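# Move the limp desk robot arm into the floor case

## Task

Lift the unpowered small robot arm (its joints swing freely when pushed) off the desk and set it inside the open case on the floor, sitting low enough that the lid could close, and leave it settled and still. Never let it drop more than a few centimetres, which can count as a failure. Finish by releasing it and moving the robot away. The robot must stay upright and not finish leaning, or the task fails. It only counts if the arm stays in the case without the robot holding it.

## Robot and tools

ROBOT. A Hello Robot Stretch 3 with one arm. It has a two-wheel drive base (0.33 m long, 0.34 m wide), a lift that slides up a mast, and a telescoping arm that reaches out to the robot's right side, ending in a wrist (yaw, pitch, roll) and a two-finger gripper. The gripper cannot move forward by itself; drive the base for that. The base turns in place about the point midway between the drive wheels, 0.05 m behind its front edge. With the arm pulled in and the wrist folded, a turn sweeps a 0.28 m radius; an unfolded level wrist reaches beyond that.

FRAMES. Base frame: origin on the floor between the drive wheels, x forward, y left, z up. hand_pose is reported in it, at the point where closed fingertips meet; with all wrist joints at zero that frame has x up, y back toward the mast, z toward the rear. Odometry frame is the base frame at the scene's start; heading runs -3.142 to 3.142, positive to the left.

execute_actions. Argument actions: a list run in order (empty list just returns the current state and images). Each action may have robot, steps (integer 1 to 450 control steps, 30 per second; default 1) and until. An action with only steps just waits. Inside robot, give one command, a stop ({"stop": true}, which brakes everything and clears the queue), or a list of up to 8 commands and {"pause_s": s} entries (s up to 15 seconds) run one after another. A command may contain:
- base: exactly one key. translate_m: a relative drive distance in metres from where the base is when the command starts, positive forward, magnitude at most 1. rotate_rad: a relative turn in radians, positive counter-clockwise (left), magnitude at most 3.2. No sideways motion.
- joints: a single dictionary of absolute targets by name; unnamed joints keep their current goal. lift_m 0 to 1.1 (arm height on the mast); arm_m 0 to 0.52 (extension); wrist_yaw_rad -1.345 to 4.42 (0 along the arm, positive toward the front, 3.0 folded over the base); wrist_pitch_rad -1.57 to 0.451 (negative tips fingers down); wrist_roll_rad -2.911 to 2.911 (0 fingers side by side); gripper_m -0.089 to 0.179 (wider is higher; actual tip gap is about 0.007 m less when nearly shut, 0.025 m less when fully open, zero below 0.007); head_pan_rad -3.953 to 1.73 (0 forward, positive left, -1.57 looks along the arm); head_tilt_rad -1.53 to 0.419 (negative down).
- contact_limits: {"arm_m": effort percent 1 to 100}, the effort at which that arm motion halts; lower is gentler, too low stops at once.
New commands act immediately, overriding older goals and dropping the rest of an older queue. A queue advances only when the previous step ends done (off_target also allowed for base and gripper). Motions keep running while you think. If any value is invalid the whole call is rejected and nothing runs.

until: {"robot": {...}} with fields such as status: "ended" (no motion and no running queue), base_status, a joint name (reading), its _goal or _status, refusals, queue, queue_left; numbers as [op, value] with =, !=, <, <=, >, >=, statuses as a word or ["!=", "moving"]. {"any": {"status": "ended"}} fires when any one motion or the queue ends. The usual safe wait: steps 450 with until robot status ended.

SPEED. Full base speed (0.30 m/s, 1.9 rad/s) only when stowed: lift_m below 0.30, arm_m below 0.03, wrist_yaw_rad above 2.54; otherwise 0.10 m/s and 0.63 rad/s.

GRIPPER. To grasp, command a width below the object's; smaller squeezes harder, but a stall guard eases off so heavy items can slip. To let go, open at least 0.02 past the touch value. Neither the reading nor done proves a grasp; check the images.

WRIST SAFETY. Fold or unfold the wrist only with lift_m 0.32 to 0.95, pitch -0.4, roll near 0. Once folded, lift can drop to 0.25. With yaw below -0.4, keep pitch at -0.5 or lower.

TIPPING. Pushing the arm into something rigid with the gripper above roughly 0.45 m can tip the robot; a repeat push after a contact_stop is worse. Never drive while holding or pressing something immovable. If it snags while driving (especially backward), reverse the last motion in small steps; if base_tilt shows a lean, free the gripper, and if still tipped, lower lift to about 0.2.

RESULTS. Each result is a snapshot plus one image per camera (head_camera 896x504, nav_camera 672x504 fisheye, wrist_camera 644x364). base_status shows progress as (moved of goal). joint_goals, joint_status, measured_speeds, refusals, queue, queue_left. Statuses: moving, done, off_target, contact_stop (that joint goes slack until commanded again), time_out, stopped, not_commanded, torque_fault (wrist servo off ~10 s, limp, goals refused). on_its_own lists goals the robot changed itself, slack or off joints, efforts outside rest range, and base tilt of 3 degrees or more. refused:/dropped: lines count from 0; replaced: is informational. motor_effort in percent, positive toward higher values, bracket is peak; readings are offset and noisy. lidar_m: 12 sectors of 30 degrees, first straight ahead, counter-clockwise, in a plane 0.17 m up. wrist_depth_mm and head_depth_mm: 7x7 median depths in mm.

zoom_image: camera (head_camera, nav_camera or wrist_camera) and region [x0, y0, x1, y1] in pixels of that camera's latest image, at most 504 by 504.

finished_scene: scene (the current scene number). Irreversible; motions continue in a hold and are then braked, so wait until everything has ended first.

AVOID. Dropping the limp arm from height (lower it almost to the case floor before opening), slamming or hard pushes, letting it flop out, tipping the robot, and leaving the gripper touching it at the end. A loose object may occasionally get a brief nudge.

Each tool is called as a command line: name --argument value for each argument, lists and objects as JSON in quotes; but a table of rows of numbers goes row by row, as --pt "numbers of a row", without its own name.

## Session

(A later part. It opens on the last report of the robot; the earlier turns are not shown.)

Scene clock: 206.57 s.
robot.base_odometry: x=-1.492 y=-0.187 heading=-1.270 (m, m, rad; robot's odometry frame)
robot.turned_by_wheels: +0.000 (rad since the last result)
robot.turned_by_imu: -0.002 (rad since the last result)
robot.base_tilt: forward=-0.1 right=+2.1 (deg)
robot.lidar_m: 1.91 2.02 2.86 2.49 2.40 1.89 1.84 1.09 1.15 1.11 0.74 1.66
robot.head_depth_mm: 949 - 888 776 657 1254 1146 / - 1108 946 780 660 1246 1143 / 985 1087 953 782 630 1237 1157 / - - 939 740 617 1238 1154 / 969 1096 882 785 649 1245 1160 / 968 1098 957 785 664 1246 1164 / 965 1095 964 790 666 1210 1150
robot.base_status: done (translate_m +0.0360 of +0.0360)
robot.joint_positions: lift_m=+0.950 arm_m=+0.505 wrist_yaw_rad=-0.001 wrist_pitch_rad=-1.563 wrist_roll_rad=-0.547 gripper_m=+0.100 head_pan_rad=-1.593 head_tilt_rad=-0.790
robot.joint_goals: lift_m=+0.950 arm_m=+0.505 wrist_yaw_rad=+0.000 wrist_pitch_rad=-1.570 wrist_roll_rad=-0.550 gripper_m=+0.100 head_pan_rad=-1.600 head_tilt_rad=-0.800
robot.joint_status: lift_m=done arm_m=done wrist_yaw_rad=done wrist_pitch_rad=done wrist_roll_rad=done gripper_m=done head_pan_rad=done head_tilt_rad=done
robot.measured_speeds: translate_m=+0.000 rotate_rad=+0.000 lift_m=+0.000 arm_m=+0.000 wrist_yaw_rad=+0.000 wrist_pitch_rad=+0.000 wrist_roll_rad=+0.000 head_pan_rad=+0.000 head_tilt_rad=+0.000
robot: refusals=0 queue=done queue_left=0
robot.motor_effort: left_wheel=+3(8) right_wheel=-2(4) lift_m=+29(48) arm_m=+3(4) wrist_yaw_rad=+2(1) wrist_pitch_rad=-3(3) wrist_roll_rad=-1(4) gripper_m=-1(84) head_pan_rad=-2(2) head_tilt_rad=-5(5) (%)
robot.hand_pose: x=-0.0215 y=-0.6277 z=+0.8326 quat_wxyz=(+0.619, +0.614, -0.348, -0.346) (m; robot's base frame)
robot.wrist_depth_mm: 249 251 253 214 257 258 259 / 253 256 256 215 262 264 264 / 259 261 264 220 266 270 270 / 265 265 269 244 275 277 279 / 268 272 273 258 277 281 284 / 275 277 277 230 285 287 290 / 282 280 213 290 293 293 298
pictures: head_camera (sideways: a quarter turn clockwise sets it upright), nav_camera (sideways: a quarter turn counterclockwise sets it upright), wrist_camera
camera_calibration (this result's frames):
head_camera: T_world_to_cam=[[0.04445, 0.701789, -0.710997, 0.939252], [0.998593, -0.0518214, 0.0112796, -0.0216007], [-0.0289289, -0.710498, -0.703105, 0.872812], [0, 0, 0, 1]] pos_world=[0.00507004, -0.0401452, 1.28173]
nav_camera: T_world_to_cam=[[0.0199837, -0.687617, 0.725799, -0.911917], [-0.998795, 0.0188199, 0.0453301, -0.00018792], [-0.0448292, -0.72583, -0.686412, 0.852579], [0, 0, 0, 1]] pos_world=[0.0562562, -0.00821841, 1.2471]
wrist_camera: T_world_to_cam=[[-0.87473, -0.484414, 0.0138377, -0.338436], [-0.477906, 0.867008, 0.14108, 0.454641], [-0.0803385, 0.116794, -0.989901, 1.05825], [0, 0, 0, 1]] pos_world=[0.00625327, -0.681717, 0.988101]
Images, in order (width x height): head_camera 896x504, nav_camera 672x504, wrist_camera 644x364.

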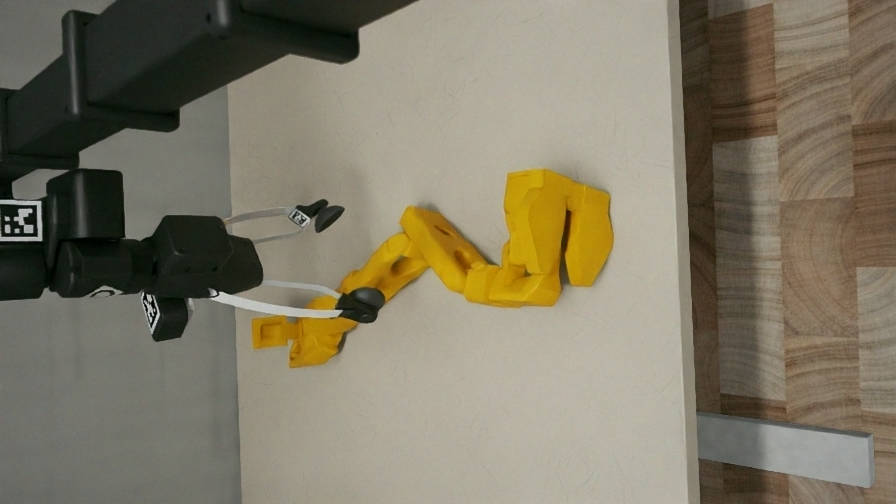

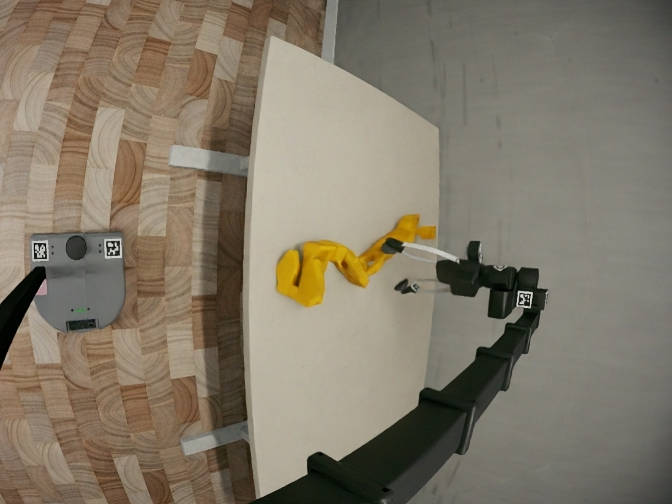

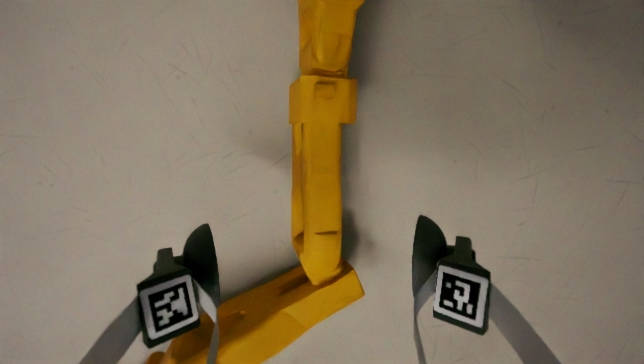

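execute_actions --actions '[{"robot":[{"joints":{"arm_m":0.52,"wrist_pitch_rad":-1.52},"base":{"translate_m":0.015}},{"joints":{"lift_m":0.875}},{"joints":{"gripper_m":0.0}},{"joints":{"wrist_roll_rad":-1.2}}],"steps":450,"until":{"robot":{"status":"ended"}}}]'

Scene clock: 217.87 s.
robot.base_odometry: x=-1.488 y=-0.202 heading=-1.270 (m, m, rad; robot's odometry frame)
robot.turned_by_wheels: +0.000 (rad since the last result)
robot.turned_by_imu: -0.002 (rad since the last result)
robot.base_tilt: forward=-0.1 right=+2.1 (deg)
robot.lidar_m: 1.89 2.01 2.84 2.50 2.41 1.90 1.85 1.10 1.14 1.12 0.73 1.66
robot.head_depth_mm: 981 1090 - - 646 1253 1152 / 980 - 909 770 634 1262 1150 / 941 1128 951 752 635 1233 1159 / 942 - 899 762 662 1238 1149 / 971 1079 957 786 665 1248 1158 / 973 1101 879 785 666 1243 1154 / 966 1100 964 789 667 1239 1148
robot.base_status: done (translate_m +0.0150 of +0.0150)
robot.joint_positions: lift_m=+0.875 arm_m=+0.519 wrist_yaw_rad=-0.004 wrist_pitch_rad=-1.517 wrist_roll_rad=-1.193 gripper_m=+0.001 head_pan_rad=-1.593 head_tilt_rad=-0.790
robot.joint_goals: lift_m=+0.875 arm_m=+0.520 wrist_yaw_rad=+0.000 wrist_pitch_rad=-1.520 wrist_roll_rad=-1.200 gripper_m=+0.000 head_pan_rad=-1.600 head_tilt_rad=-0.800
robot.joint_status: lift_m=done arm_m=done wrist_yaw_rad=done wrist_pitch_rad=done wrist_roll_rad=done gripper_m=done head_pan_rad=done head_tilt_rad=done
robot.measured_speeds: translate_m=+0.000 rotate_rad=+0.000 lift_m=+0.000 arm_m=+0.000 wrist_yaw_rad=+0.000 wrist_pitch_rad=+0.000 wrist_roll_rad=+0.000 head_pan_rad=+0.000 head_tilt_rad=+0.000
robot: refusals=0 queue=done queue_left=0
robot.motor_effort: left_wheel=+2(7) right_wheel=-2(4) lift_m=+31(31) arm_m=+3(4) wrist_yaw_rad=+6(13) wrist_pitch_rad=-1(4) wrist_roll_rad=-3(14) gripper_m=-12(87) head_pan_rad=-3(3) head_tilt_rad=-5(5) (%)
robot.hand_pose: x=-0.0214 y=-0.6538 z=+0.7568 quat_wxyz=(+0.712, +0.676, -0.137, -0.131) (m; robot's base frame)
robot.wrist_depth_mm: 173 175 178 128 187 191 196 / 175 178 182 134 191 195 200 / 179 182 186 133 194 200 203 / 183 186 189 135 199 203 209 / 186 189 193 136 202 209 212 / 190 193 196 135 207 212 217 / 193 196 203 136 211 216 220
pictures: head_camera (sideways: a quarter turn clockwise sets it upright), nav_camera (sideways: a quarter turn counterclockwise sets it upright), wrist_camera
camera_calibration (this result's frames):
head_camera: T_world_to_cam=[[0.0444502, 0.701789, -0.710997, 0.939252], [0.998593, -0.0518216, 0.0112796, -0.0216007], [-0.0289291, -0.710498, -0.703105, 0.872812], [0, 0, 0, 1]] pos_world=[0.00507003, -0.0401452, 1.28173]
nav_camera: T_world_to_cam=[[0.0199835, -0.687617, 0.725799, -0.911917], [-0.998795, 0.0188202, 0.0453301, -0.000187921], [-0.0448294, -0.72583, -0.686412, 0.852579], [0, 0, 0, 1]] pos_world=[0.0562562, -0.00821843, 1.2471]
wrist_camera: T_world_to_cam=[[-0.409442, -0.910477, 0.0582075, -0.652114], [-0.901687, 0.413558, 0.126215, 0.193762], [-0.138988, -0.000807282, -0.990294, 0.908435], [0, 0, 0, 1]] pos_world=[0.0339707, -0.673134, 0.91312]
Images, in order (width x height): head_camera 896x504, nav_camera 672x504, wrist_camera 644x364.

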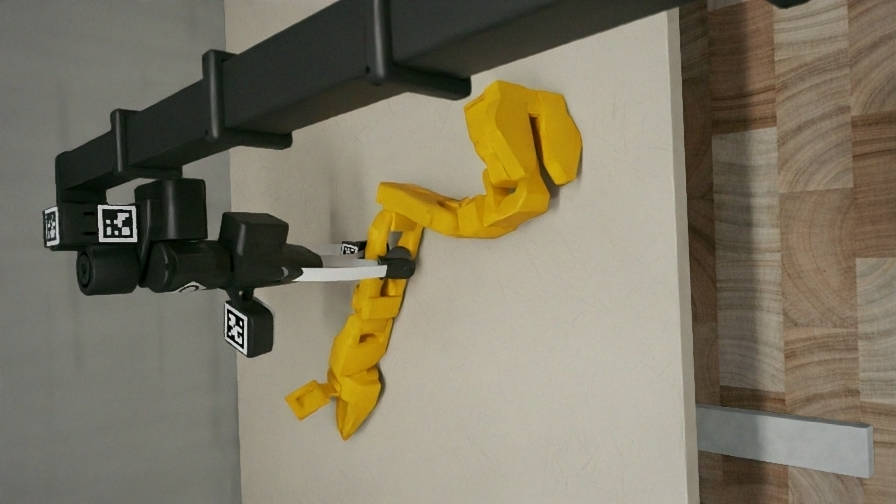

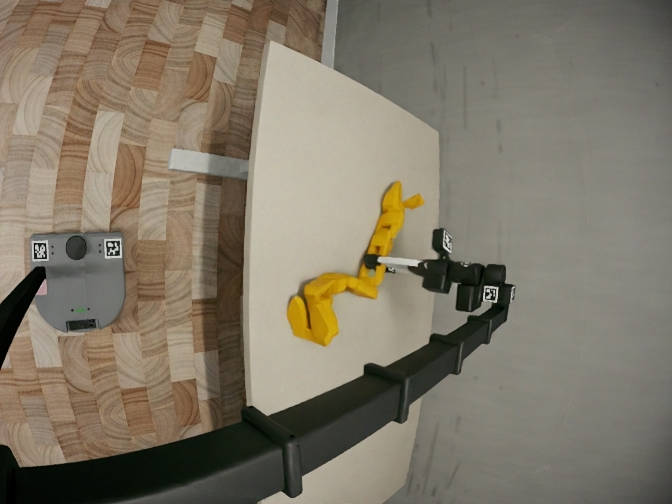

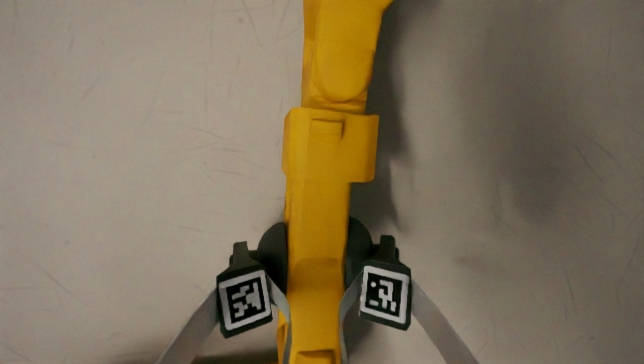

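execute_actions --actions '[{"robot":{"base":{"translate_m":-0.2}},"steps":450,"until":{"robot":{"status":"ended"}}}]'

Scene clock: 223.83 s.
robot.base_odometry: x=-1.547 y=-0.010 heading=-1.270 (m, m, rad; robot's odometry frame)
robot.turned_by_wheels: +0.000 (rad since the last result)
robot.turned_by_imu: +0.000 (rad since the last result)
robot.base_tilt: forward=+0.0 right=+2.1 (deg)
robot.lidar_m: 2.09 2.22 3.15 2.35 2.25 1.70 1.65 0.95 1.13 1.11 0.83 1.65
robot.head_depth_mm: 973 1082 - - 644 1235 1159 / 969 - 903 766 630 1236 1150 / 936 1118 949 757 634 1235 1149 / 935 - 899 763 666 1232 1152 / 959 1075 948 782 665 1242 1155 / 962 1092 880 785 665 1240 1161 / 957 1088 968 788 667 616 1157
robot.base_status: done (translate_m -0.2000 of -0.2000)
robot.joint_positions: lift_m=+0.875 arm_m=+0.519 wrist_yaw_rad=-0.004 wrist_pitch_rad=-1.517 wrist_roll_rad=-1.193 gripper_m=+0.001 head_pan_rad=-1.593 head_tilt_rad=-0.790
robot.joint_goals: lift_m=+0.875 arm_m=+0.520 wrist_yaw_rad=+0.000 wrist_pitch_rad=-1.520 wrist_roll_rad=-1.200 gripper_m=+0.000 head_pan_rad=-1.600 head_tilt_rad=-0.800
robot.joint_status: lift_m=done arm_m=done wrist_yaw_rad=done wrist_pitch_rad=done wrist_roll_rad=done gripper_m=done head_pan_rad=done head_tilt_rad=done
robot.measured_speeds: translate_m=+0.000 rotate_rad=+0.000 lift_m=+0.000 arm_m=+0.000 wrist_yaw_rad=+0.000 wrist_pitch_rad=+0.000 wrist_roll_rad=+0.000 head_pan_rad=+0.000 head_tilt_rad=+0.000
robot: refusals=0 queue=done queue_left=0
robot.motor_effort: left_wheel=+5(6) right_wheel=-3(8) lift_m=+32(31) arm_m=+2(2) wrist_yaw_rad=+5(5) wrist_pitch_rad=-1(1) wrist_roll_rad=-3(3) gripper_m=-11(12) head_pan_rad=-2(3) head_tilt_rad=-5(5) (%)
robot.hand_pose: x=-0.0214 y=-0.6538 z=+0.7568 quat_wxyz=(+0.712, +0.676, -0.137, -0.131) (m; robot's base frame)
robot.wrist_depth_mm: 173 175 179 128 188 192 196 / 176 179 183 134 190 194 199 / 180 181 186 133 195 199 204 / 182 185 190 134 199 204 208 / 186 189 193 135 203 207 211 / 189 194 196 135 208 211 218 / 193 197 202 137 211 217 222
pictures: head_camera (sideways: a quarter turn clockwise sets it upright), nav_camera (sideways: a quarter turn counterclockwise sets it upright), wrist_camera
camera_calibration (this result's frames):
head_camera: T_world_to_cam=[[0.0444497, 0.701789, -0.710997, 0.939252], [0.998593, -0.0518209, 0.0112796, -0.0216007], [-0.0289286, -0.710498, -0.703105, 0.872812], [0, 0, 0, 1]] pos_world=[0.00507006, -0.0401452, 1.28173]
nav_camera: T_world_to_cam=[[0.019984, -0.687617, 0.725799, -0.911917], [-0.998795, 0.0188194, 0.0453301, -0.000187921], [-0.0448288, -0.72583, -0.686412, 0.852579], [0, 0, 0, 1]] pos_world=[0.0562562, -0.00821839, 1.2471]
wrist_camera: T_world_to_cam=[[-0.409439, -0.910479, 0.0582074, -0.652115], [-0.901688, 0.413555, 0.126215, 0.19376], [-0.138988, -0.000807754, -0.990294, 0.908435], [0, 0, 0, 1]] pos_world=[0.0339707, -0.673134, 0.91312]
Images, in order (width x height): head_camera 896x504, nav_camera 672x504, wrist_camera 644x364.

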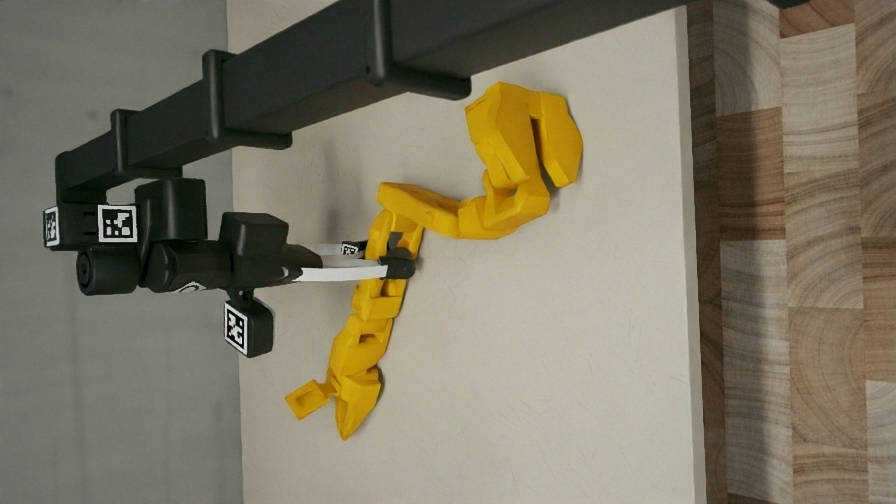

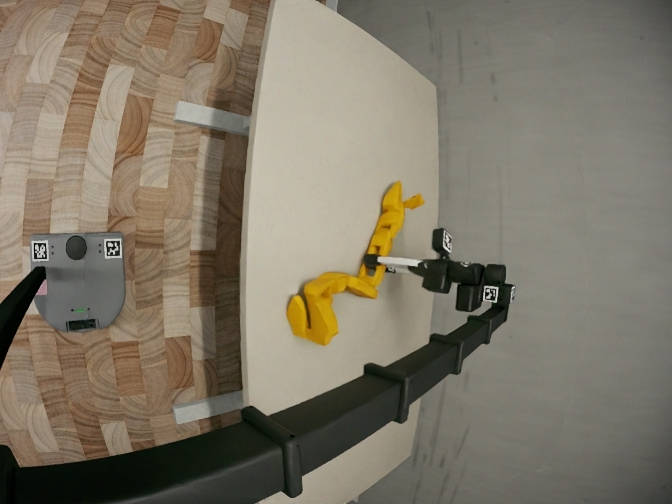

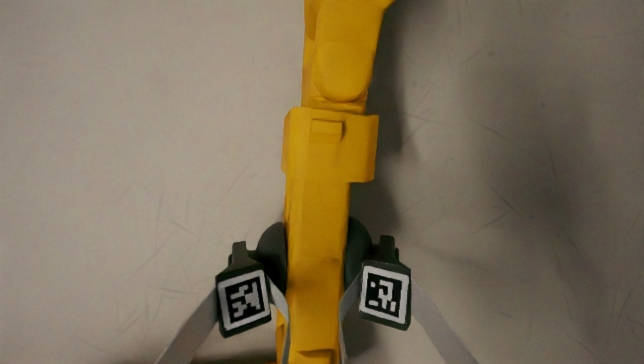

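execute_actions --actions '[{"robot":[{"joints":{"gripper_m":-0.03}},{"joints":{"wrist_roll_rad":-1.57,"arm_m":0.48}},{"joints":{"lift_m":0.91}}],"steps":450,"until":{"robot":{"status":"ended"}}}]'

Scene clock: 246.07 s.
robot.base_odometry: x=-1.547 y=-0.010 heading=-1.270 (m, m, rad; robot's odometry frame)
robot.turned_by_wheels: +0.000 (rad since the last result)
robot.turned_by_imu: -0.002 (rad since the last result)
robot.base_tilt: forward=+0.0 right=+2.1 (deg)
robot.lidar_m: 2.09 2.22 3.14 2.35 2.25 1.69 1.65 0.95 1.13 1.10 0.83 1.65
robot.head_depth_mm: 974 1064 - 740 645 1232 1156 / 955 - 920 777 636 1236 1162 / - 1100 952 695 649 1236 1153 / 933 - 936 761 664 1234 1150 / 969 1075 958 763 665 1243 1155 / 960 1088 960 765 666 1246 1152 / 959 1088 957 778 669 612 1158
robot.base_status: done (translate_m -0.2000 of -0.2000)
robot.joint_positions: lift_m=+0.909 arm_m=+0.480 wrist_yaw_rad=-0.002 wrist_pitch_rad=-1.509 wrist_roll_rad=-1.566 gripper_m=-0.029 head_pan_rad=-1.593 head_tilt_rad=-0.790
robot.joint_goals: lift_m=+0.910 arm_m=+0.480 wrist_yaw_rad=+0.000 wrist_pitch_rad=-1.520 wrist_roll_rad=-1.570 gripper_m=-0.030 head_pan_rad=-1.600 head_tilt_rad=-0.800
robot.joint_status: lift_m=done arm_m=done wrist_yaw_rad=done wrist_pitch_rad=done wrist_roll_rad=done gripper_m=done head_pan_rad=done head_tilt_rad=done
robot.measured_speeds: translate_m=+0.000 rotate_rad=+0.000 lift_m=+0.000 arm_m=+0.000 wrist_yaw_rad=+0.000 wrist_pitch_rad=+0.000 wrist_roll_rad=+0.000 head_pan_rad=+0.000 head_tilt_rad=+0.000
robot: refusals=0 queue=done queue_left=0
robot.motor_effort: left_wheel=+3(5) right_wheel=-2(3) lift_m=+53(55) arm_m=-4(7) wrist_yaw_rad=+2(13) wrist_pitch_rad=-5(5) wrist_roll_rad=-2(15) gripper_m=-21(98) head_pan_rad=-2(2) head_tilt_rad=-5(5) (%)
robot.hand_pose: x=-0.0213 y=-0.6171 z=+0.7909 quat_wxyz=(+0.728, +0.685, -0.002, -0.003) (m; robot's base frame)
robot.wrist_depth_mm: 199 202 208 144 217 223 230 / 203 207 212 149 222 228 236 / 208 211 217 146 229 235 241 / 211 216 222 145 234 241 248 / 217 221 227 142 239 249 254 / 222 227 230 137 247 255 260 / 182 191 239 136 253 260 268
pictures: head_camera (sideways: a quarter turn clockwise sets it upright), nav_camera (sideways: a quarter turn counterclockwise sets it upright), wrist_camera
camera_calibration (this result's frames):
head_camera: T_world_to_cam=[[0.0444498, 0.701789, -0.710997, 0.939252], [0.998593, -0.0518211, 0.0112796, -0.0216007], [-0.0289287, -0.710498, -0.703105, 0.872812], [0, 0, 0, 1]] pos_world=[0.00507005, -0.0401452, 1.28173]
nav_camera: T_world_to_cam=[[0.0199839, -0.687617, 0.725799, -0.911917], [-0.998795, 0.0188196, 0.0453301, -0.00018792], [-0.0448289, -0.72583, -0.686412, 0.852579], [0, 0, 0, 1]] pos_world=[0.0562562, -0.00821839, 1.2471]
wrist_camera: T_world_to_cam=[[-0.0466487, -0.99641, 0.0706525, -0.67579], [-0.987857, 0.0565103, 0.144725, -0.0624989], [-0.148198, -0.0630434, -0.986946, 0.901021], [0, 0, 0, 1]] pos_world=[0.0402651, -0.613028, 0.946051]
Images, in order (width x height): head_camera 896x504, nav_camera 672x504, wrist_camera 644x364.

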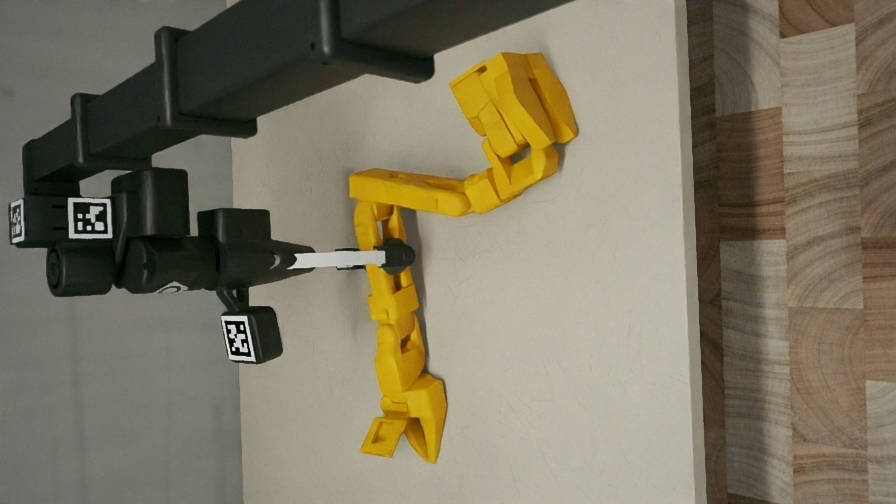

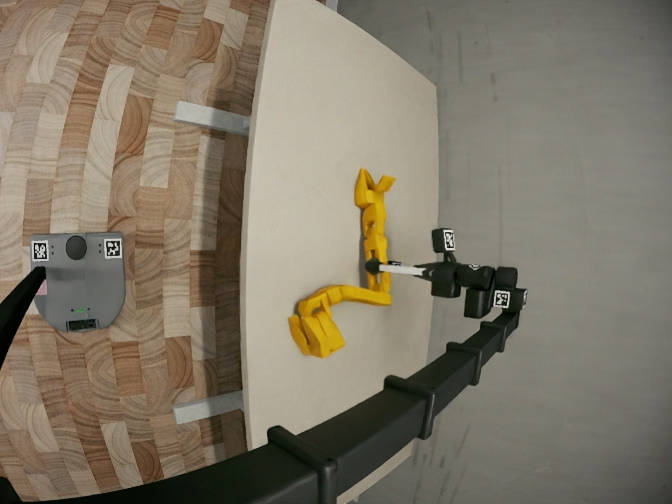

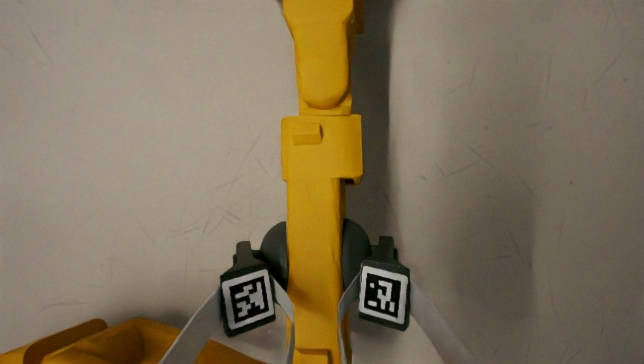

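execute_actions --actions '[{"robot":[{"joints":{"lift_m":0.877}},{"joints":{"wrist_roll_rad":-2.3}}],"steps":450,"until":{"robot":{"status":"ended"}}}]'

Scene clock: 254.77 s.
robot.base_odometry: x=-1.547 y=-0.010 heading=-1.270 (m, m, rad; robot's odometry frame)
robot.turned_by_wheels: +0.000 (rad since the last result)
robot.turned_by_imu: -0.001 (rad since the last result)
robot.base_tilt: forward=-0.1 right=+2.0 (deg)
robot.lidar_m: 2.09 2.22 3.13 2.35 2.24 1.69 1.65 0.95 1.13 1.10 0.83 1.64
robot.head_depth_mm: 968 1082 - - 644 1234 1152 / 972 - 889 723 660 1229 1151 / 935 1079 949 741 661 1226 1151 / 942 - - 753 666 1249 1148 / 963 1098 926 738 665 1237 1152 / 962 1086 962 786 665 1234 1166 / 961 1089 958 789 669 614 1161
robot.base_status: done (translate_m -0.2000 of -0.2000)
robot.joint_positions: lift_m=+0.877 arm_m=+0.480 wrist_yaw_rad=-0.003 wrist_pitch_rad=-1.517 wrist_roll_rad=-2.289 gripper_m=-0.026 head_pan_rad=-1.593 head_tilt_rad=-0.790
robot.joint_goals: lift_m=+0.877 arm_m=+0.480 wrist_yaw_rad=+0.000 wrist_pitch_rad=-1.520 wrist_roll_rad=-2.300 gripper_m=-0.027 head_pan_rad=-1.600 head_tilt_rad=-0.800
robot.joint_status: lift_m=done arm_m=done wrist_yaw_rad=done wrist_pitch_rad=done wrist_roll_rad=done gripper_m=done head_pan_rad=done head_tilt_rad=done
robot.measured_speeds: translate_m=+0.000 rotate_rad=+0.000 lift_m=+0.000 arm_m=+0.000 wrist_yaw_rad=+0.000 wrist_pitch_rad=+0.000 wrist_roll_rad=+0.000 head_pan_rad=+0.000 head_tilt_rad=+0.000
robot: refusals=0 queue=done queue_left=0
robot.motor_effort: left_wheel=+2(3) right_wheel=-3(2) lift_m=+31(53) arm_m=-5(5) wrist_yaw_rad=+4(12) wrist_pitch_rad=-1(6) wrist_roll_rad=-5(12) gripper_m=-19(21) head_pan_rad=-2(2) head_tilt_rad=-5(5) (%)
robot.hand_pose: x=-0.0212 y=-0.6149 z=+0.7588 quat_wxyz=(+0.680, +0.645, +0.254, +0.241) (m; robot's base frame)
robot.wrist_depth_mm: 169 171 174 120 180 184 188 / 174 176 179 128 187 191 194 / 178 181 184 128 191 194 200 / 183 186 190 130 198 202 206 / 189 192 195 132 203 209 213 / 180 196 201 133 210 215 221 / 134 168 175 135 220 224 230
pictures: head_camera (sideways: a quarter turn clockwise sets it upright), nav_camera (sideways: a quarter turn counterclockwise sets it upright), wrist_camera
camera_calibration (this result's frames):
head_camera: T_world_to_cam=[[0.0444499, 0.701789, -0.710997, 0.939252], [0.998593, -0.0518212, 0.0112796, -0.0216007], [-0.0289288, -0.710498, -0.703105, 0.872812], [0, 0, 0, 1]] pos_world=[0.00507005, -0.0401452, 1.28173]
nav_camera: T_world_to_cam=[[0.0199838, -0.687617, 0.725799, -0.911917], [-0.998795, 0.0188197, 0.0453301, -0.00018792], [-0.044829, -0.72583, -0.686412, 0.852579], [0, 0, 0, 1]] pos_world=[0.0562562, -0.0082184, 1.2471]
wrist_camera: T_world_to_cam=[[0.624974, -0.77903, 0.050196, -0.507823], [-0.772894, -0.60845, 0.180067, -0.488975], [-0.109736, -0.151333, -0.982373, 0.81253], [0, 0, 0, 1]] pos_world=[0.0286136, -0.570163, 0.911746]
Images, in order (width x height): head_camera 896x504, nav_camera 672x504, wrist_camera 644x364.

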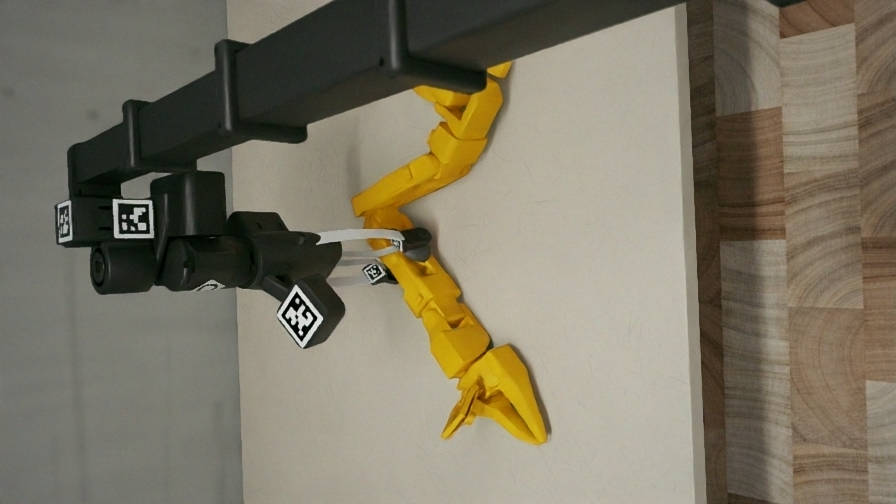

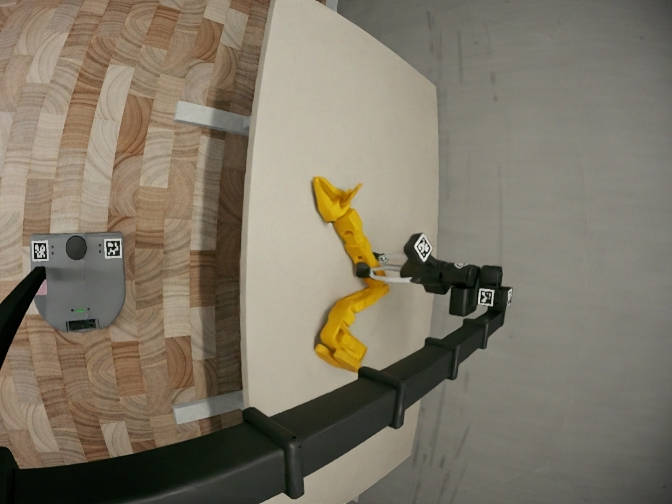

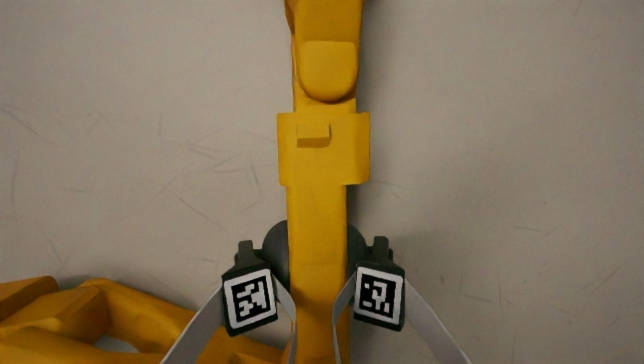

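execute_actions --actions '[{"robot":[{"joints":{"gripper_m":0.07}},{"joints":{"lift_m":1.0}},{"joints":{"wrist_roll_rad":0.0,"gripper_m":0.179,"wrist_pitch_rad":-1.57},"base":{"translate_m":-0.04}}],"steps":450,"until":{"robot":{"status":"ended"}}}]'

Scene clock: 270.07 s.
robot.base_odometry: x=-1.559 y=+0.028 heading=-1.270 (m, m, rad; robot's odometry frame)
robot.turned_by_wheels: +0.000 (rad since the last result)
robot.turned_by_imu: -0.002 (rad since the last result)
robot.base_tilt: forward=-0.1 right=+2.0 (deg)
robot.lidar_m: 2.13 2.26 3.22 2.34 2.18 1.65 1.61 0.92 0.95 1.10 0.86 1.64
robot.head_depth_mm: - 1082 947 758 659 1236 1151 / 981 1080 951 694 661 1241 1154 / 995 1088 922 725 661 1233 1155 / - 1091 953 761 665 1244 1163 / 957 1087 955 747 665 1241 1157 / 960 1089 961 731 666 1244 1162 / 955 1087 962 786 661 615 1160
robot.base_status: done (translate_m -0.0400 of -0.0400)
robot.joint_positions: lift_m=+1.000 arm_m=+0.480 wrist_yaw_rad=-0.001 wrist_pitch_rad=-1.562 wrist_roll_rad=-0.004 gripper_m=+0.179 head_pan_rad=-1.593 head_tilt_rad=-0.790
robot.joint_goals: lift_m=+1.000 arm_m=+0.480 wrist_yaw_rad=+0.000 wrist_pitch_rad=-1.570 wrist_roll_rad=+0.000 gripper_m=+0.179 head_pan_rad=-1.600 head_tilt_rad=-0.800
robot.joint_status: lift_m=done arm_m=done wrist_yaw_rad=done wrist_pitch_rad=done wrist_roll_rad=done gripper_m=done head_pan_rad=done head_tilt_rad=done
robot.measured_speeds: translate_m=+0.000 rotate_rad=+0.000 lift_m=+0.000 arm_m=+0.000 wrist_yaw_rad=+0.000 wrist_pitch_rad=+0.000 wrist_roll_rad=+0.000 head_pan_rad=+0.000 head_tilt_rad=+0.000
robot: refusals=0 queue=done queue_left=0
robot.motor_effort: left_wheel=+3(2) right_wheel=-1(5) lift_m=+46(48) arm_m=-5(5) wrist_yaw_rad=+1(4) wrist_pitch_rad=-4(6) wrist_roll_rad=+2(4) gripper_m=+0(87) head_pan_rad=-3(1) head_tilt_rad=-6(5) (%)
robot.hand_pose: x=-0.0216 y=-0.6034 z=+0.8820 quat_wxyz=(+0.503, +0.498, -0.501, -0.497) (m; robot's base frame)
robot.wrist_depth_mm: 299 300 301 303 304 306 309 / 304 305 308 306 313 309 314 / 312 312 313 312 316 322 319 / 317 317 318 259 325 326 327 / 321 326 271 326 328 325 330 / 330 269 330 336 273 269 340 / - 288 342 341 281 267 353
pictures: head_camera (sideways: a quarter turn clockwise sets it upright), nav_camera (sideways: a quarter turn counterclockwise sets it upright), wrist_camera
camera_calibration (this result's frames):
head_camera: T_world_to_cam=[[0.0444499, 0.701789, -0.710997, 0.939252], [0.998593, -0.0518212, 0.0112796, -0.0216007], [-0.0289288, -0.710498, -0.703105, 0.872812], [0, 0, 0, 1]] pos_world=[0.00507005, -0.0401452, 1.28173]
nav_camera: T_world_to_cam=[[0.0199838, -0.687617, 0.725799, -0.911917], [-0.998795, 0.0188197, 0.0453301, -0.000187921], [-0.044829, -0.72583, -0.686412, 0.852579], [0, 0, 0, 1]] pos_world=[0.0562562, -0.00821841, 1.2471]
wrist_camera: T_world_to_cam=[[-0.999262, 0.0370648, 0.0101107, -0.0121634], [0.0381102, 0.989589, 0.138783, 0.513756], [-0.00486152, 0.139065, -0.990271, 1.11966], [0, 0, 0, 1]] pos_world=[-0.0262905, -0.663662, 1.03759]
Images, in order (width x height): head_camera 896x504, nav_camera 672x504, wrist_camera 644x364.

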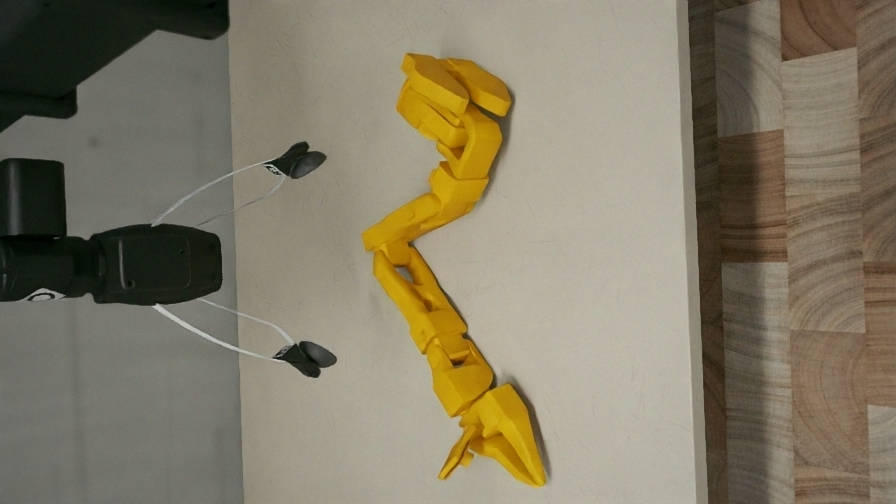

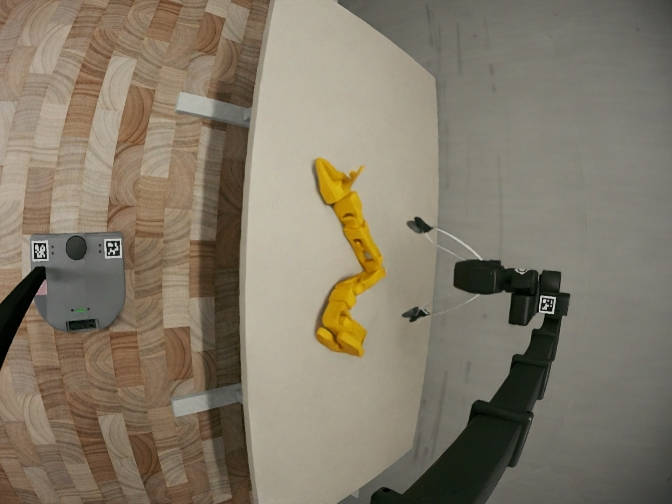

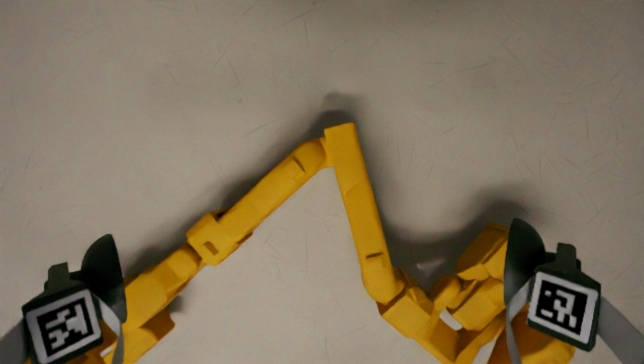

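execute_actions --actions '[{"robot":[{"joints":{"wrist_roll_rad":0.31,"arm_m":0.492},"base":{"translate_m":-0.008}},{"joints":{"lift_m":0.92}}],"steps":450,"until":{"robot":{"status":"ended"}}}]'

Scene clock: 281.73 s.
robot.base_odometry: x=-1.561 y=+0.035 heading=-1.270 (m, m, rad; robot's odometry frame)
robot.turned_by_wheels: +0.000 (rad since the last result)
robot.turned_by_imu: -0.002 (rad since the last result)
robot.base_tilt: forward=+0.0 right=+2.0 (deg)
robot.lidar_m: 2.14 2.27 3.21 2.34 2.17 1.64 1.60 0.91 0.93 1.10 0.86 1.64
robot.head_depth_mm: 970 - - 739 659 1230 1150 / 937 - 921 694 663 1234 1159 / - 1102 954 727 664 1228 1155 / - - 924 758 665 1237 1161 / 966 1092 951 746 668 1241 1158 / 962 1090 960 728 667 615 1164 / 956 1085 966 785 661 614 1166
robot.base_status: done (translate_m -0.0080 of -0.0080)
robot.joint_positions: lift_m=+0.920 arm_m=+0.492 wrist_yaw_rad=-0.001 wrist_pitch_rad=-1.562 wrist_roll_rad=+0.306 gripper_m=+0.179 head_pan_rad=-1.593 head_tilt_rad=-0.790
robot.joint_goals: lift_m=+0.920 arm_m=+0.492 wrist_yaw_rad=+0.000 wrist_pitch_rad=-1.570 wrist_roll_rad=+0.310 gripper_m=+0.179 head_pan_rad=-1.600 head_tilt_rad=-0.800
robot.joint_status: lift_m=done arm_m=done wrist_yaw_rad=done wrist_pitch_rad=done wrist_roll_rad=done gripper_m=done head_pan_rad=done head_tilt_rad=done
robot.measured_speeds: translate_m=+0.000 rotate_rad=+0.000 lift_m=+0.000 arm_m=+0.000 wrist_yaw_rad=+0.000 wrist_pitch_rad=+0.000 wrist_roll_rad=+0.000 head_pan_rad=+0.000 head_tilt_rad=+0.000
robot: refusals=0 queue=done queue_left=0
robot.motor_effort: left_wheel=+3(4) right_wheel=-2(7) lift_m=+29(45) arm_m=+5(5) wrist_yaw_rad=+1(1) wrist_pitch_rad=-3(4) wrist_roll_rad=+2(1) gripper_m=+0(0) head_pan_rad=-2(2) head_tilt_rad=-5(5) (%)
robot.hand_pose: x=-0.0216 y=-0.6146 z=+0.8026 quat_wxyz=(+0.419, +0.416, -0.573, -0.569) (m; robot's base frame)
robot.wrist_depth_mm: 224 224 225 227 228 228 229 / 227 229 230 230 231 233 233 / 233 235 233 235 237 236 237 / 238 238 237 182 241 242 243 / 243 242 223 243 244 246 175 / - 249 195 250 176 251 175 / - 254 250 256 179 189 187
pictures: head_camera (sideways: a quarter turn clockwise sets it upright), nav_camera (sideways: a quarter turn counterclockwise sets it upright), wrist_camera
camera_calibration (this result's frames):
head_camera: T_world_to_cam=[[0.04445, 0.701789, -0.710997, 0.939252], [0.998593, -0.0518213, 0.0112796, -0.0216007], [-0.0289289, -0.710498, -0.703105, 0.872812], [0, 0, 0, 1]] pos_world=[0.00507004, -0.0401452, 1.28173]
nav_camera: T_world_to_cam=[[0.0199838, -0.687617, 0.725798, -0.911916], [-0.998795, 0.0188198, 0.0453301, -0.000187919], [-0.0448291, -0.72583, -0.686412, 0.85258], [0, 0, 0, 1]] pos_world=[0.0562562, -0.00821839, 1.2471]
wrist_camera: T_world_to_cam=[[-0.940315, 0.340218, 0.00777602, 0.178515], [0.337916, 0.930761, 0.13963, 0.505509], [0.0402668, 0.133923, -0.990173, 1.04037], [0, 0, 0, 1]] pos_world=[-0.0448517, -0.670572, 0.958174]
Images, in order (width x height): head_camera 896x504, nav_camera 672x504, wrist_camera 644x364.

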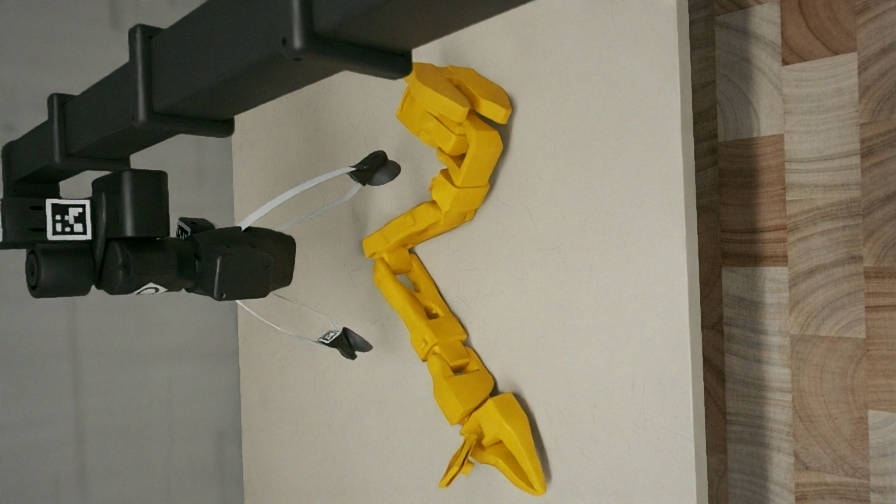

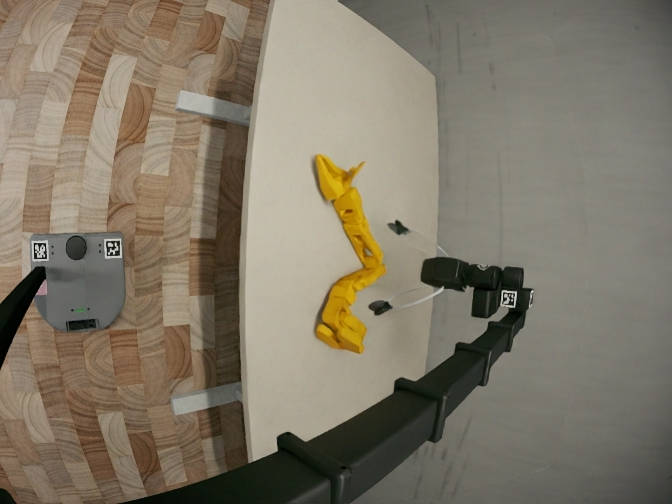

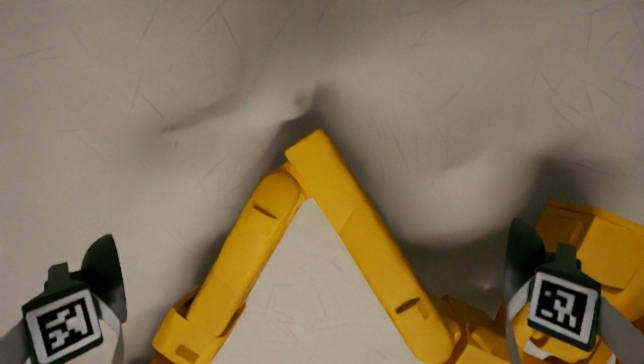

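execute_actions --actions '[{"robot":[{"joints":{"gripper_m":0.16}},{"joints":{"lift_m":0.872}},{"joints":{"gripper_m":0.06}}],"steps":450,"until":{"robot":{"status":"ended"}}}]'

Scene clock: 290.13 s.
robot.base_odometry: x=-1.561 y=+0.035 heading=-1.270 (m, m, rad; robot's odometry frame)
robot.turned_by_wheels: +0.000 (rad since the last result)
robot.turned_by_imu: -0.002 (rad since the last result)
robot.base_tilt: forward=+0.0 right=+2.1 (deg)
robot.lidar_m: 2.14 2.27 3.22 2.34 2.18 1.64 1.60 0.91 0.93 1.10 0.86 1.65
robot.head_depth_mm: 971 1081 - - 645 1228 1148 / 968 - - 684 657 1237 1149 / 936 1084 950 695 661 1228 1157 / 946 - 927 731 650 1242 1162 / 963 1089 957 768 636 1243 1155 / 961 1092 959 786 666 612 1159 / 960 1086 960 787 670 614 1161
robot.base_status: done (translate_m -0.0080 of -0.0080)
robot.joint_positions: lift_m=+0.872 arm_m=+0.492 wrist_yaw_rad=+0.001 wrist_pitch_rad=-1.563 wrist_roll_rad=+0.308 gripper_m=+0.060 head_pan_rad=-1.593 head_tilt_rad=-0.790
robot.joint_goals: lift_m=+0.872 arm_m=+0.492 wrist_yaw_rad=+0.000 wrist_pitch_rad=-1.570 wrist_roll_rad=+0.310 gripper_m=+0.060 head_pan_rad=-1.600 head_tilt_rad=-0.800
robot.joint_status: lift_m=done arm_m=done wrist_yaw_rad=done wrist_pitch_rad=done wrist_roll_rad=done gripper_m=done head_pan_rad=done head_tilt_rad=done
robot.measured_speeds: translate_m=+0.000 rotate_rad=+0.000 lift_m=+0.000 arm_m=+0.000 wrist_yaw_rad=+0.000 wrist_pitch_rad=+0.000 wrist_roll_rad=+0.000 head_pan_rad=+0.000 head_tilt_rad=+0.000
robot: refusals=0 queue=done queue_left=0
robot.motor_effort: left_wheel=+3(5) right_wheel=-3(5) lift_m=+30(30) arm_m=+3(3) wrist_yaw_rad=+0(2) wrist_pitch_rad=-3(5) wrist_roll_rad=+1(2) gripper_m=-6(93) head_pan_rad=-2(3) head_tilt_rad=-5(5) (%)
robot.hand_pose: x=-0.0217 y=-0.6146 z=+0.7546 quat_wxyz=(+0.419, +0.416, -0.573, -0.569) (m; robot's base frame)
robot.wrist_depth_mm: 178 179 179 180 181 182 183 / 182 183 183 183 184 185 186 / 186 186 186 130 188 190 190 / 189 190 136 131 192 193 194 / 192 194 133 133 196 197 198 / 199 198 135 135 128 201 169 / 201 202 203 143 168 205 140
pictures: head_camera (sideways: a quarter turn clockwise sets it upright), nav_camera (sideways: a quarter turn counterclockwise sets it upright), wrist_camera
camera_calibration (this result's frames):
head_camera: T_world_to_cam=[[0.0444498, 0.701789, -0.710997, 0.939252], [0.998593, -0.0518211, 0.0112796, -0.0216007], [-0.0289287, -0.710498, -0.703105, 0.872812], [0, 0, 0, 1]] pos_world=[0.00507005, -0.0401452, 1.28173]
nav_camera: T_world_to_cam=[[0.0199839, -0.687617, 0.725799, -0.911917], [-0.998795, 0.0188196, 0.0453301, -0.00018792], [-0.0448289, -0.72583, -0.686412, 0.852579], [0, 0, 0, 1]] pos_world=[0.0562562, -0.00821839, 1.2471]
wrist_camera: T_world_to_cam=[[-0.940095, 0.340821, 0.0078957, 0.179137], [0.338514, 0.930488, 0.139998, 0.511764], [0.0403675, 0.134284, -0.99012, 0.992989], [0, 0, 0, 1]] pos_world=[-0.0449182, -0.670587, 0.910118]
Images, in order (width x height): head_camera 896x504, nav_camera 672x504, wrist_camera 644x364.

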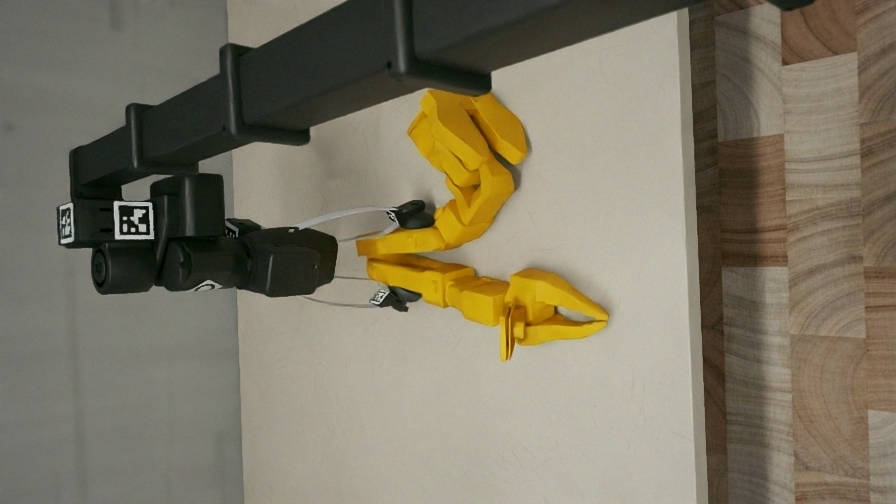

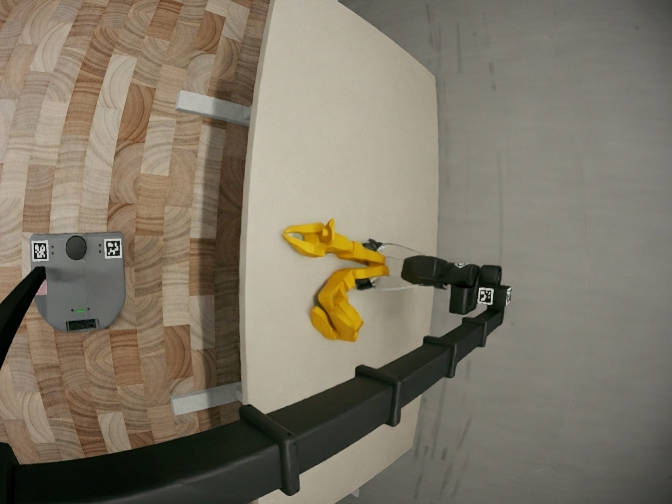

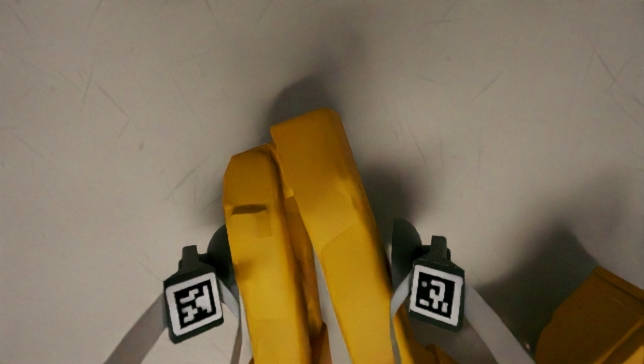

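execute_actions --actions '[{"robot":[{"joints":{"gripper_m":0.01}},{"pause_s":0.5},{"joints":{"gripper_m":0.10}},{"joints":{"lift_m":1.05}},{"joints":{"arm_m":0.44,"gripper_m":0.179}}],"steps":450,"until":{"robot":{"status":"ended"}}}]'

Scene clock: 302.63 s.
robot.base_odometry: x=-1.561 y=+0.035 heading=-1.270 (m, m, rad; robot's odometry frame)
robot.turned_by_wheels: +0.000 (rad since the last result)
robot.turned_by_imu: -0.003 (rad since the last result)
robot.base_tilt: forward=-0.1 right=+2.1 (deg)
robot.lidar_m: 2.14 2.28 3.23 2.33 2.17 1.64 1.60 0.91 0.93 1.10 0.86 1.65
robot.head_depth_mm: 964 1079 946 779 661 1227 1149 / 967 1080 950 759 660 1236 1149 / 970 1085 924 692 661 1239 1158 / - 1095 955 721 639 1243 1159 / 953 1093 956 785 650 1243 1153 / 961 1092 963 788 668 614 1154 / 954 1088 963 789 669 614 1166
robot.base_status: done (translate_m -0.0080 of -0.0080)
robot.joint_positions: lift_m=+1.050 arm_m=+0.440 wrist_yaw_rad=+0.002 wrist_pitch_rad=-1.568 wrist_roll_rad=+0.307 gripper_m=+0.179 head_pan_rad=-1.593 head_tilt_rad=-0.790
robot.joint_goals: lift_m=+1.050 arm_m=+0.440 wrist_yaw_rad=+0.000 wrist_pitch_rad=-1.570 wrist_roll_rad=+0.310 gripper_m=+0.179 head_pan_rad=-1.600 head_tilt_rad=-0.800
robot.joint_status: lift_m=done arm_m=done wrist_yaw_rad=done wrist_pitch_rad=done wrist_roll_rad=done gripper_m=done head_pan_rad=done head_tilt_rad=done
robot.measured_speeds: translate_m=+0.000 rotate_rad=+0.000 lift_m=+0.000 arm_m=+0.000 wrist_yaw_rad=+0.000 wrist_pitch_rad=+0.000 wrist_roll_rad=+0.000 head_pan_rad=+0.000 head_tilt_rad=+0.000
robot: refusals=0 queue=done queue_left=0
robot.motor_effort: left_wheel=+3(3) right_wheel=-1(2) lift_m=+47(46) arm_m=-6(6) wrist_yaw_rad=-1(2) wrist_pitch_rad=-1(3) wrist_roll_rad=+2(3) gripper_m=+0(95) head_pan_rad=-2(2) head_tilt_rad=-5(5) (%)
robot.hand_pose: x=-0.0217 y=-0.5619 z=+0.9321 quat_wxyz=(+0.419, +0.418, -0.571, -0.570) (m; robot's base frame)
robot.wrist_depth_mm: 344 347 349 348 351 353 354 / 353 354 356 357 355 360 362 / 361 365 361 324 367 371 368 / 367 370 369 315 369 374 377 / 375 374 376 321 315 379 389 / 379 385 388 345 324 393 395 / - 397 397 341 400 406 -
pictures: head_camera (sideways: a quarter turn clockwise sets it upright), nav_camera (sideways: a quarter turn counterclockwise sets it upright), wrist_camera
camera_calibration (this result's frames):
head_camera: T_world_to_cam=[[0.0444497, 0.701789, -0.710997, 0.939252], [0.998593, -0.0518209, 0.0112796, -0.0216007], [-0.0289286, -0.710498, -0.703105, 0.872812], [0, 0, 0, 1]] pos_world=[0.00507006, -0.0401452, 1.28173]
nav_camera: T_world_to_cam=[[0.019984, -0.687617, 0.725799, -0.911917], [-0.998795, 0.0188194, 0.0453301, -0.00018792], [-0.0448288, -0.72583, -0.686412, 0.852579], [0, 0, 0, 1]] pos_world=[0.0562562, -0.00821839, 1.2471]
wrist_camera: T_world_to_cam=[[-0.941078, 0.338054, 0.00959865, 0.156566], [0.335821, 0.930756, 0.144627, 0.433611], [0.0399578, 0.139329, -0.98944, 1.16387], [0, 0, 0, 1]] pos_world=[-0.0447806, -0.618674, 1.08736]
Images, in order (width x height): head_camera 896x504, nav_camera 672x504, wrist_camera 644x364.

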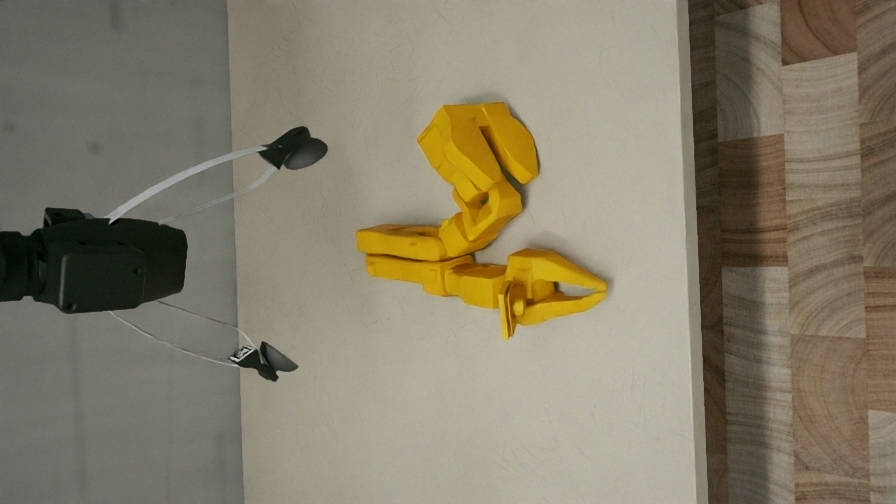

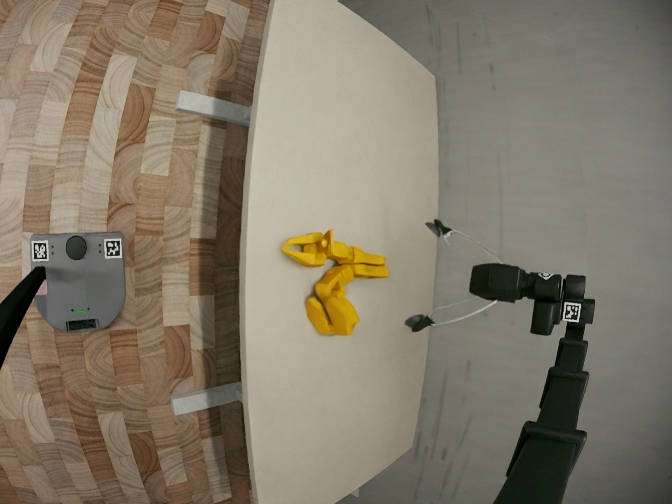

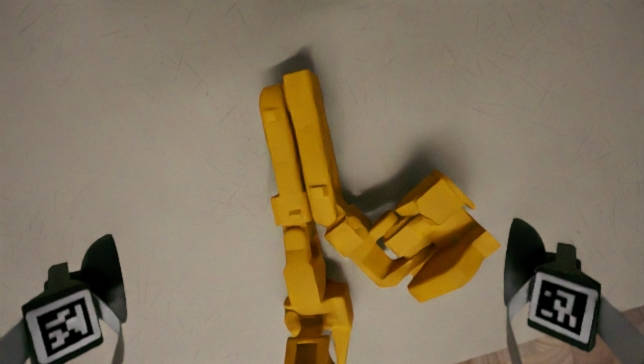

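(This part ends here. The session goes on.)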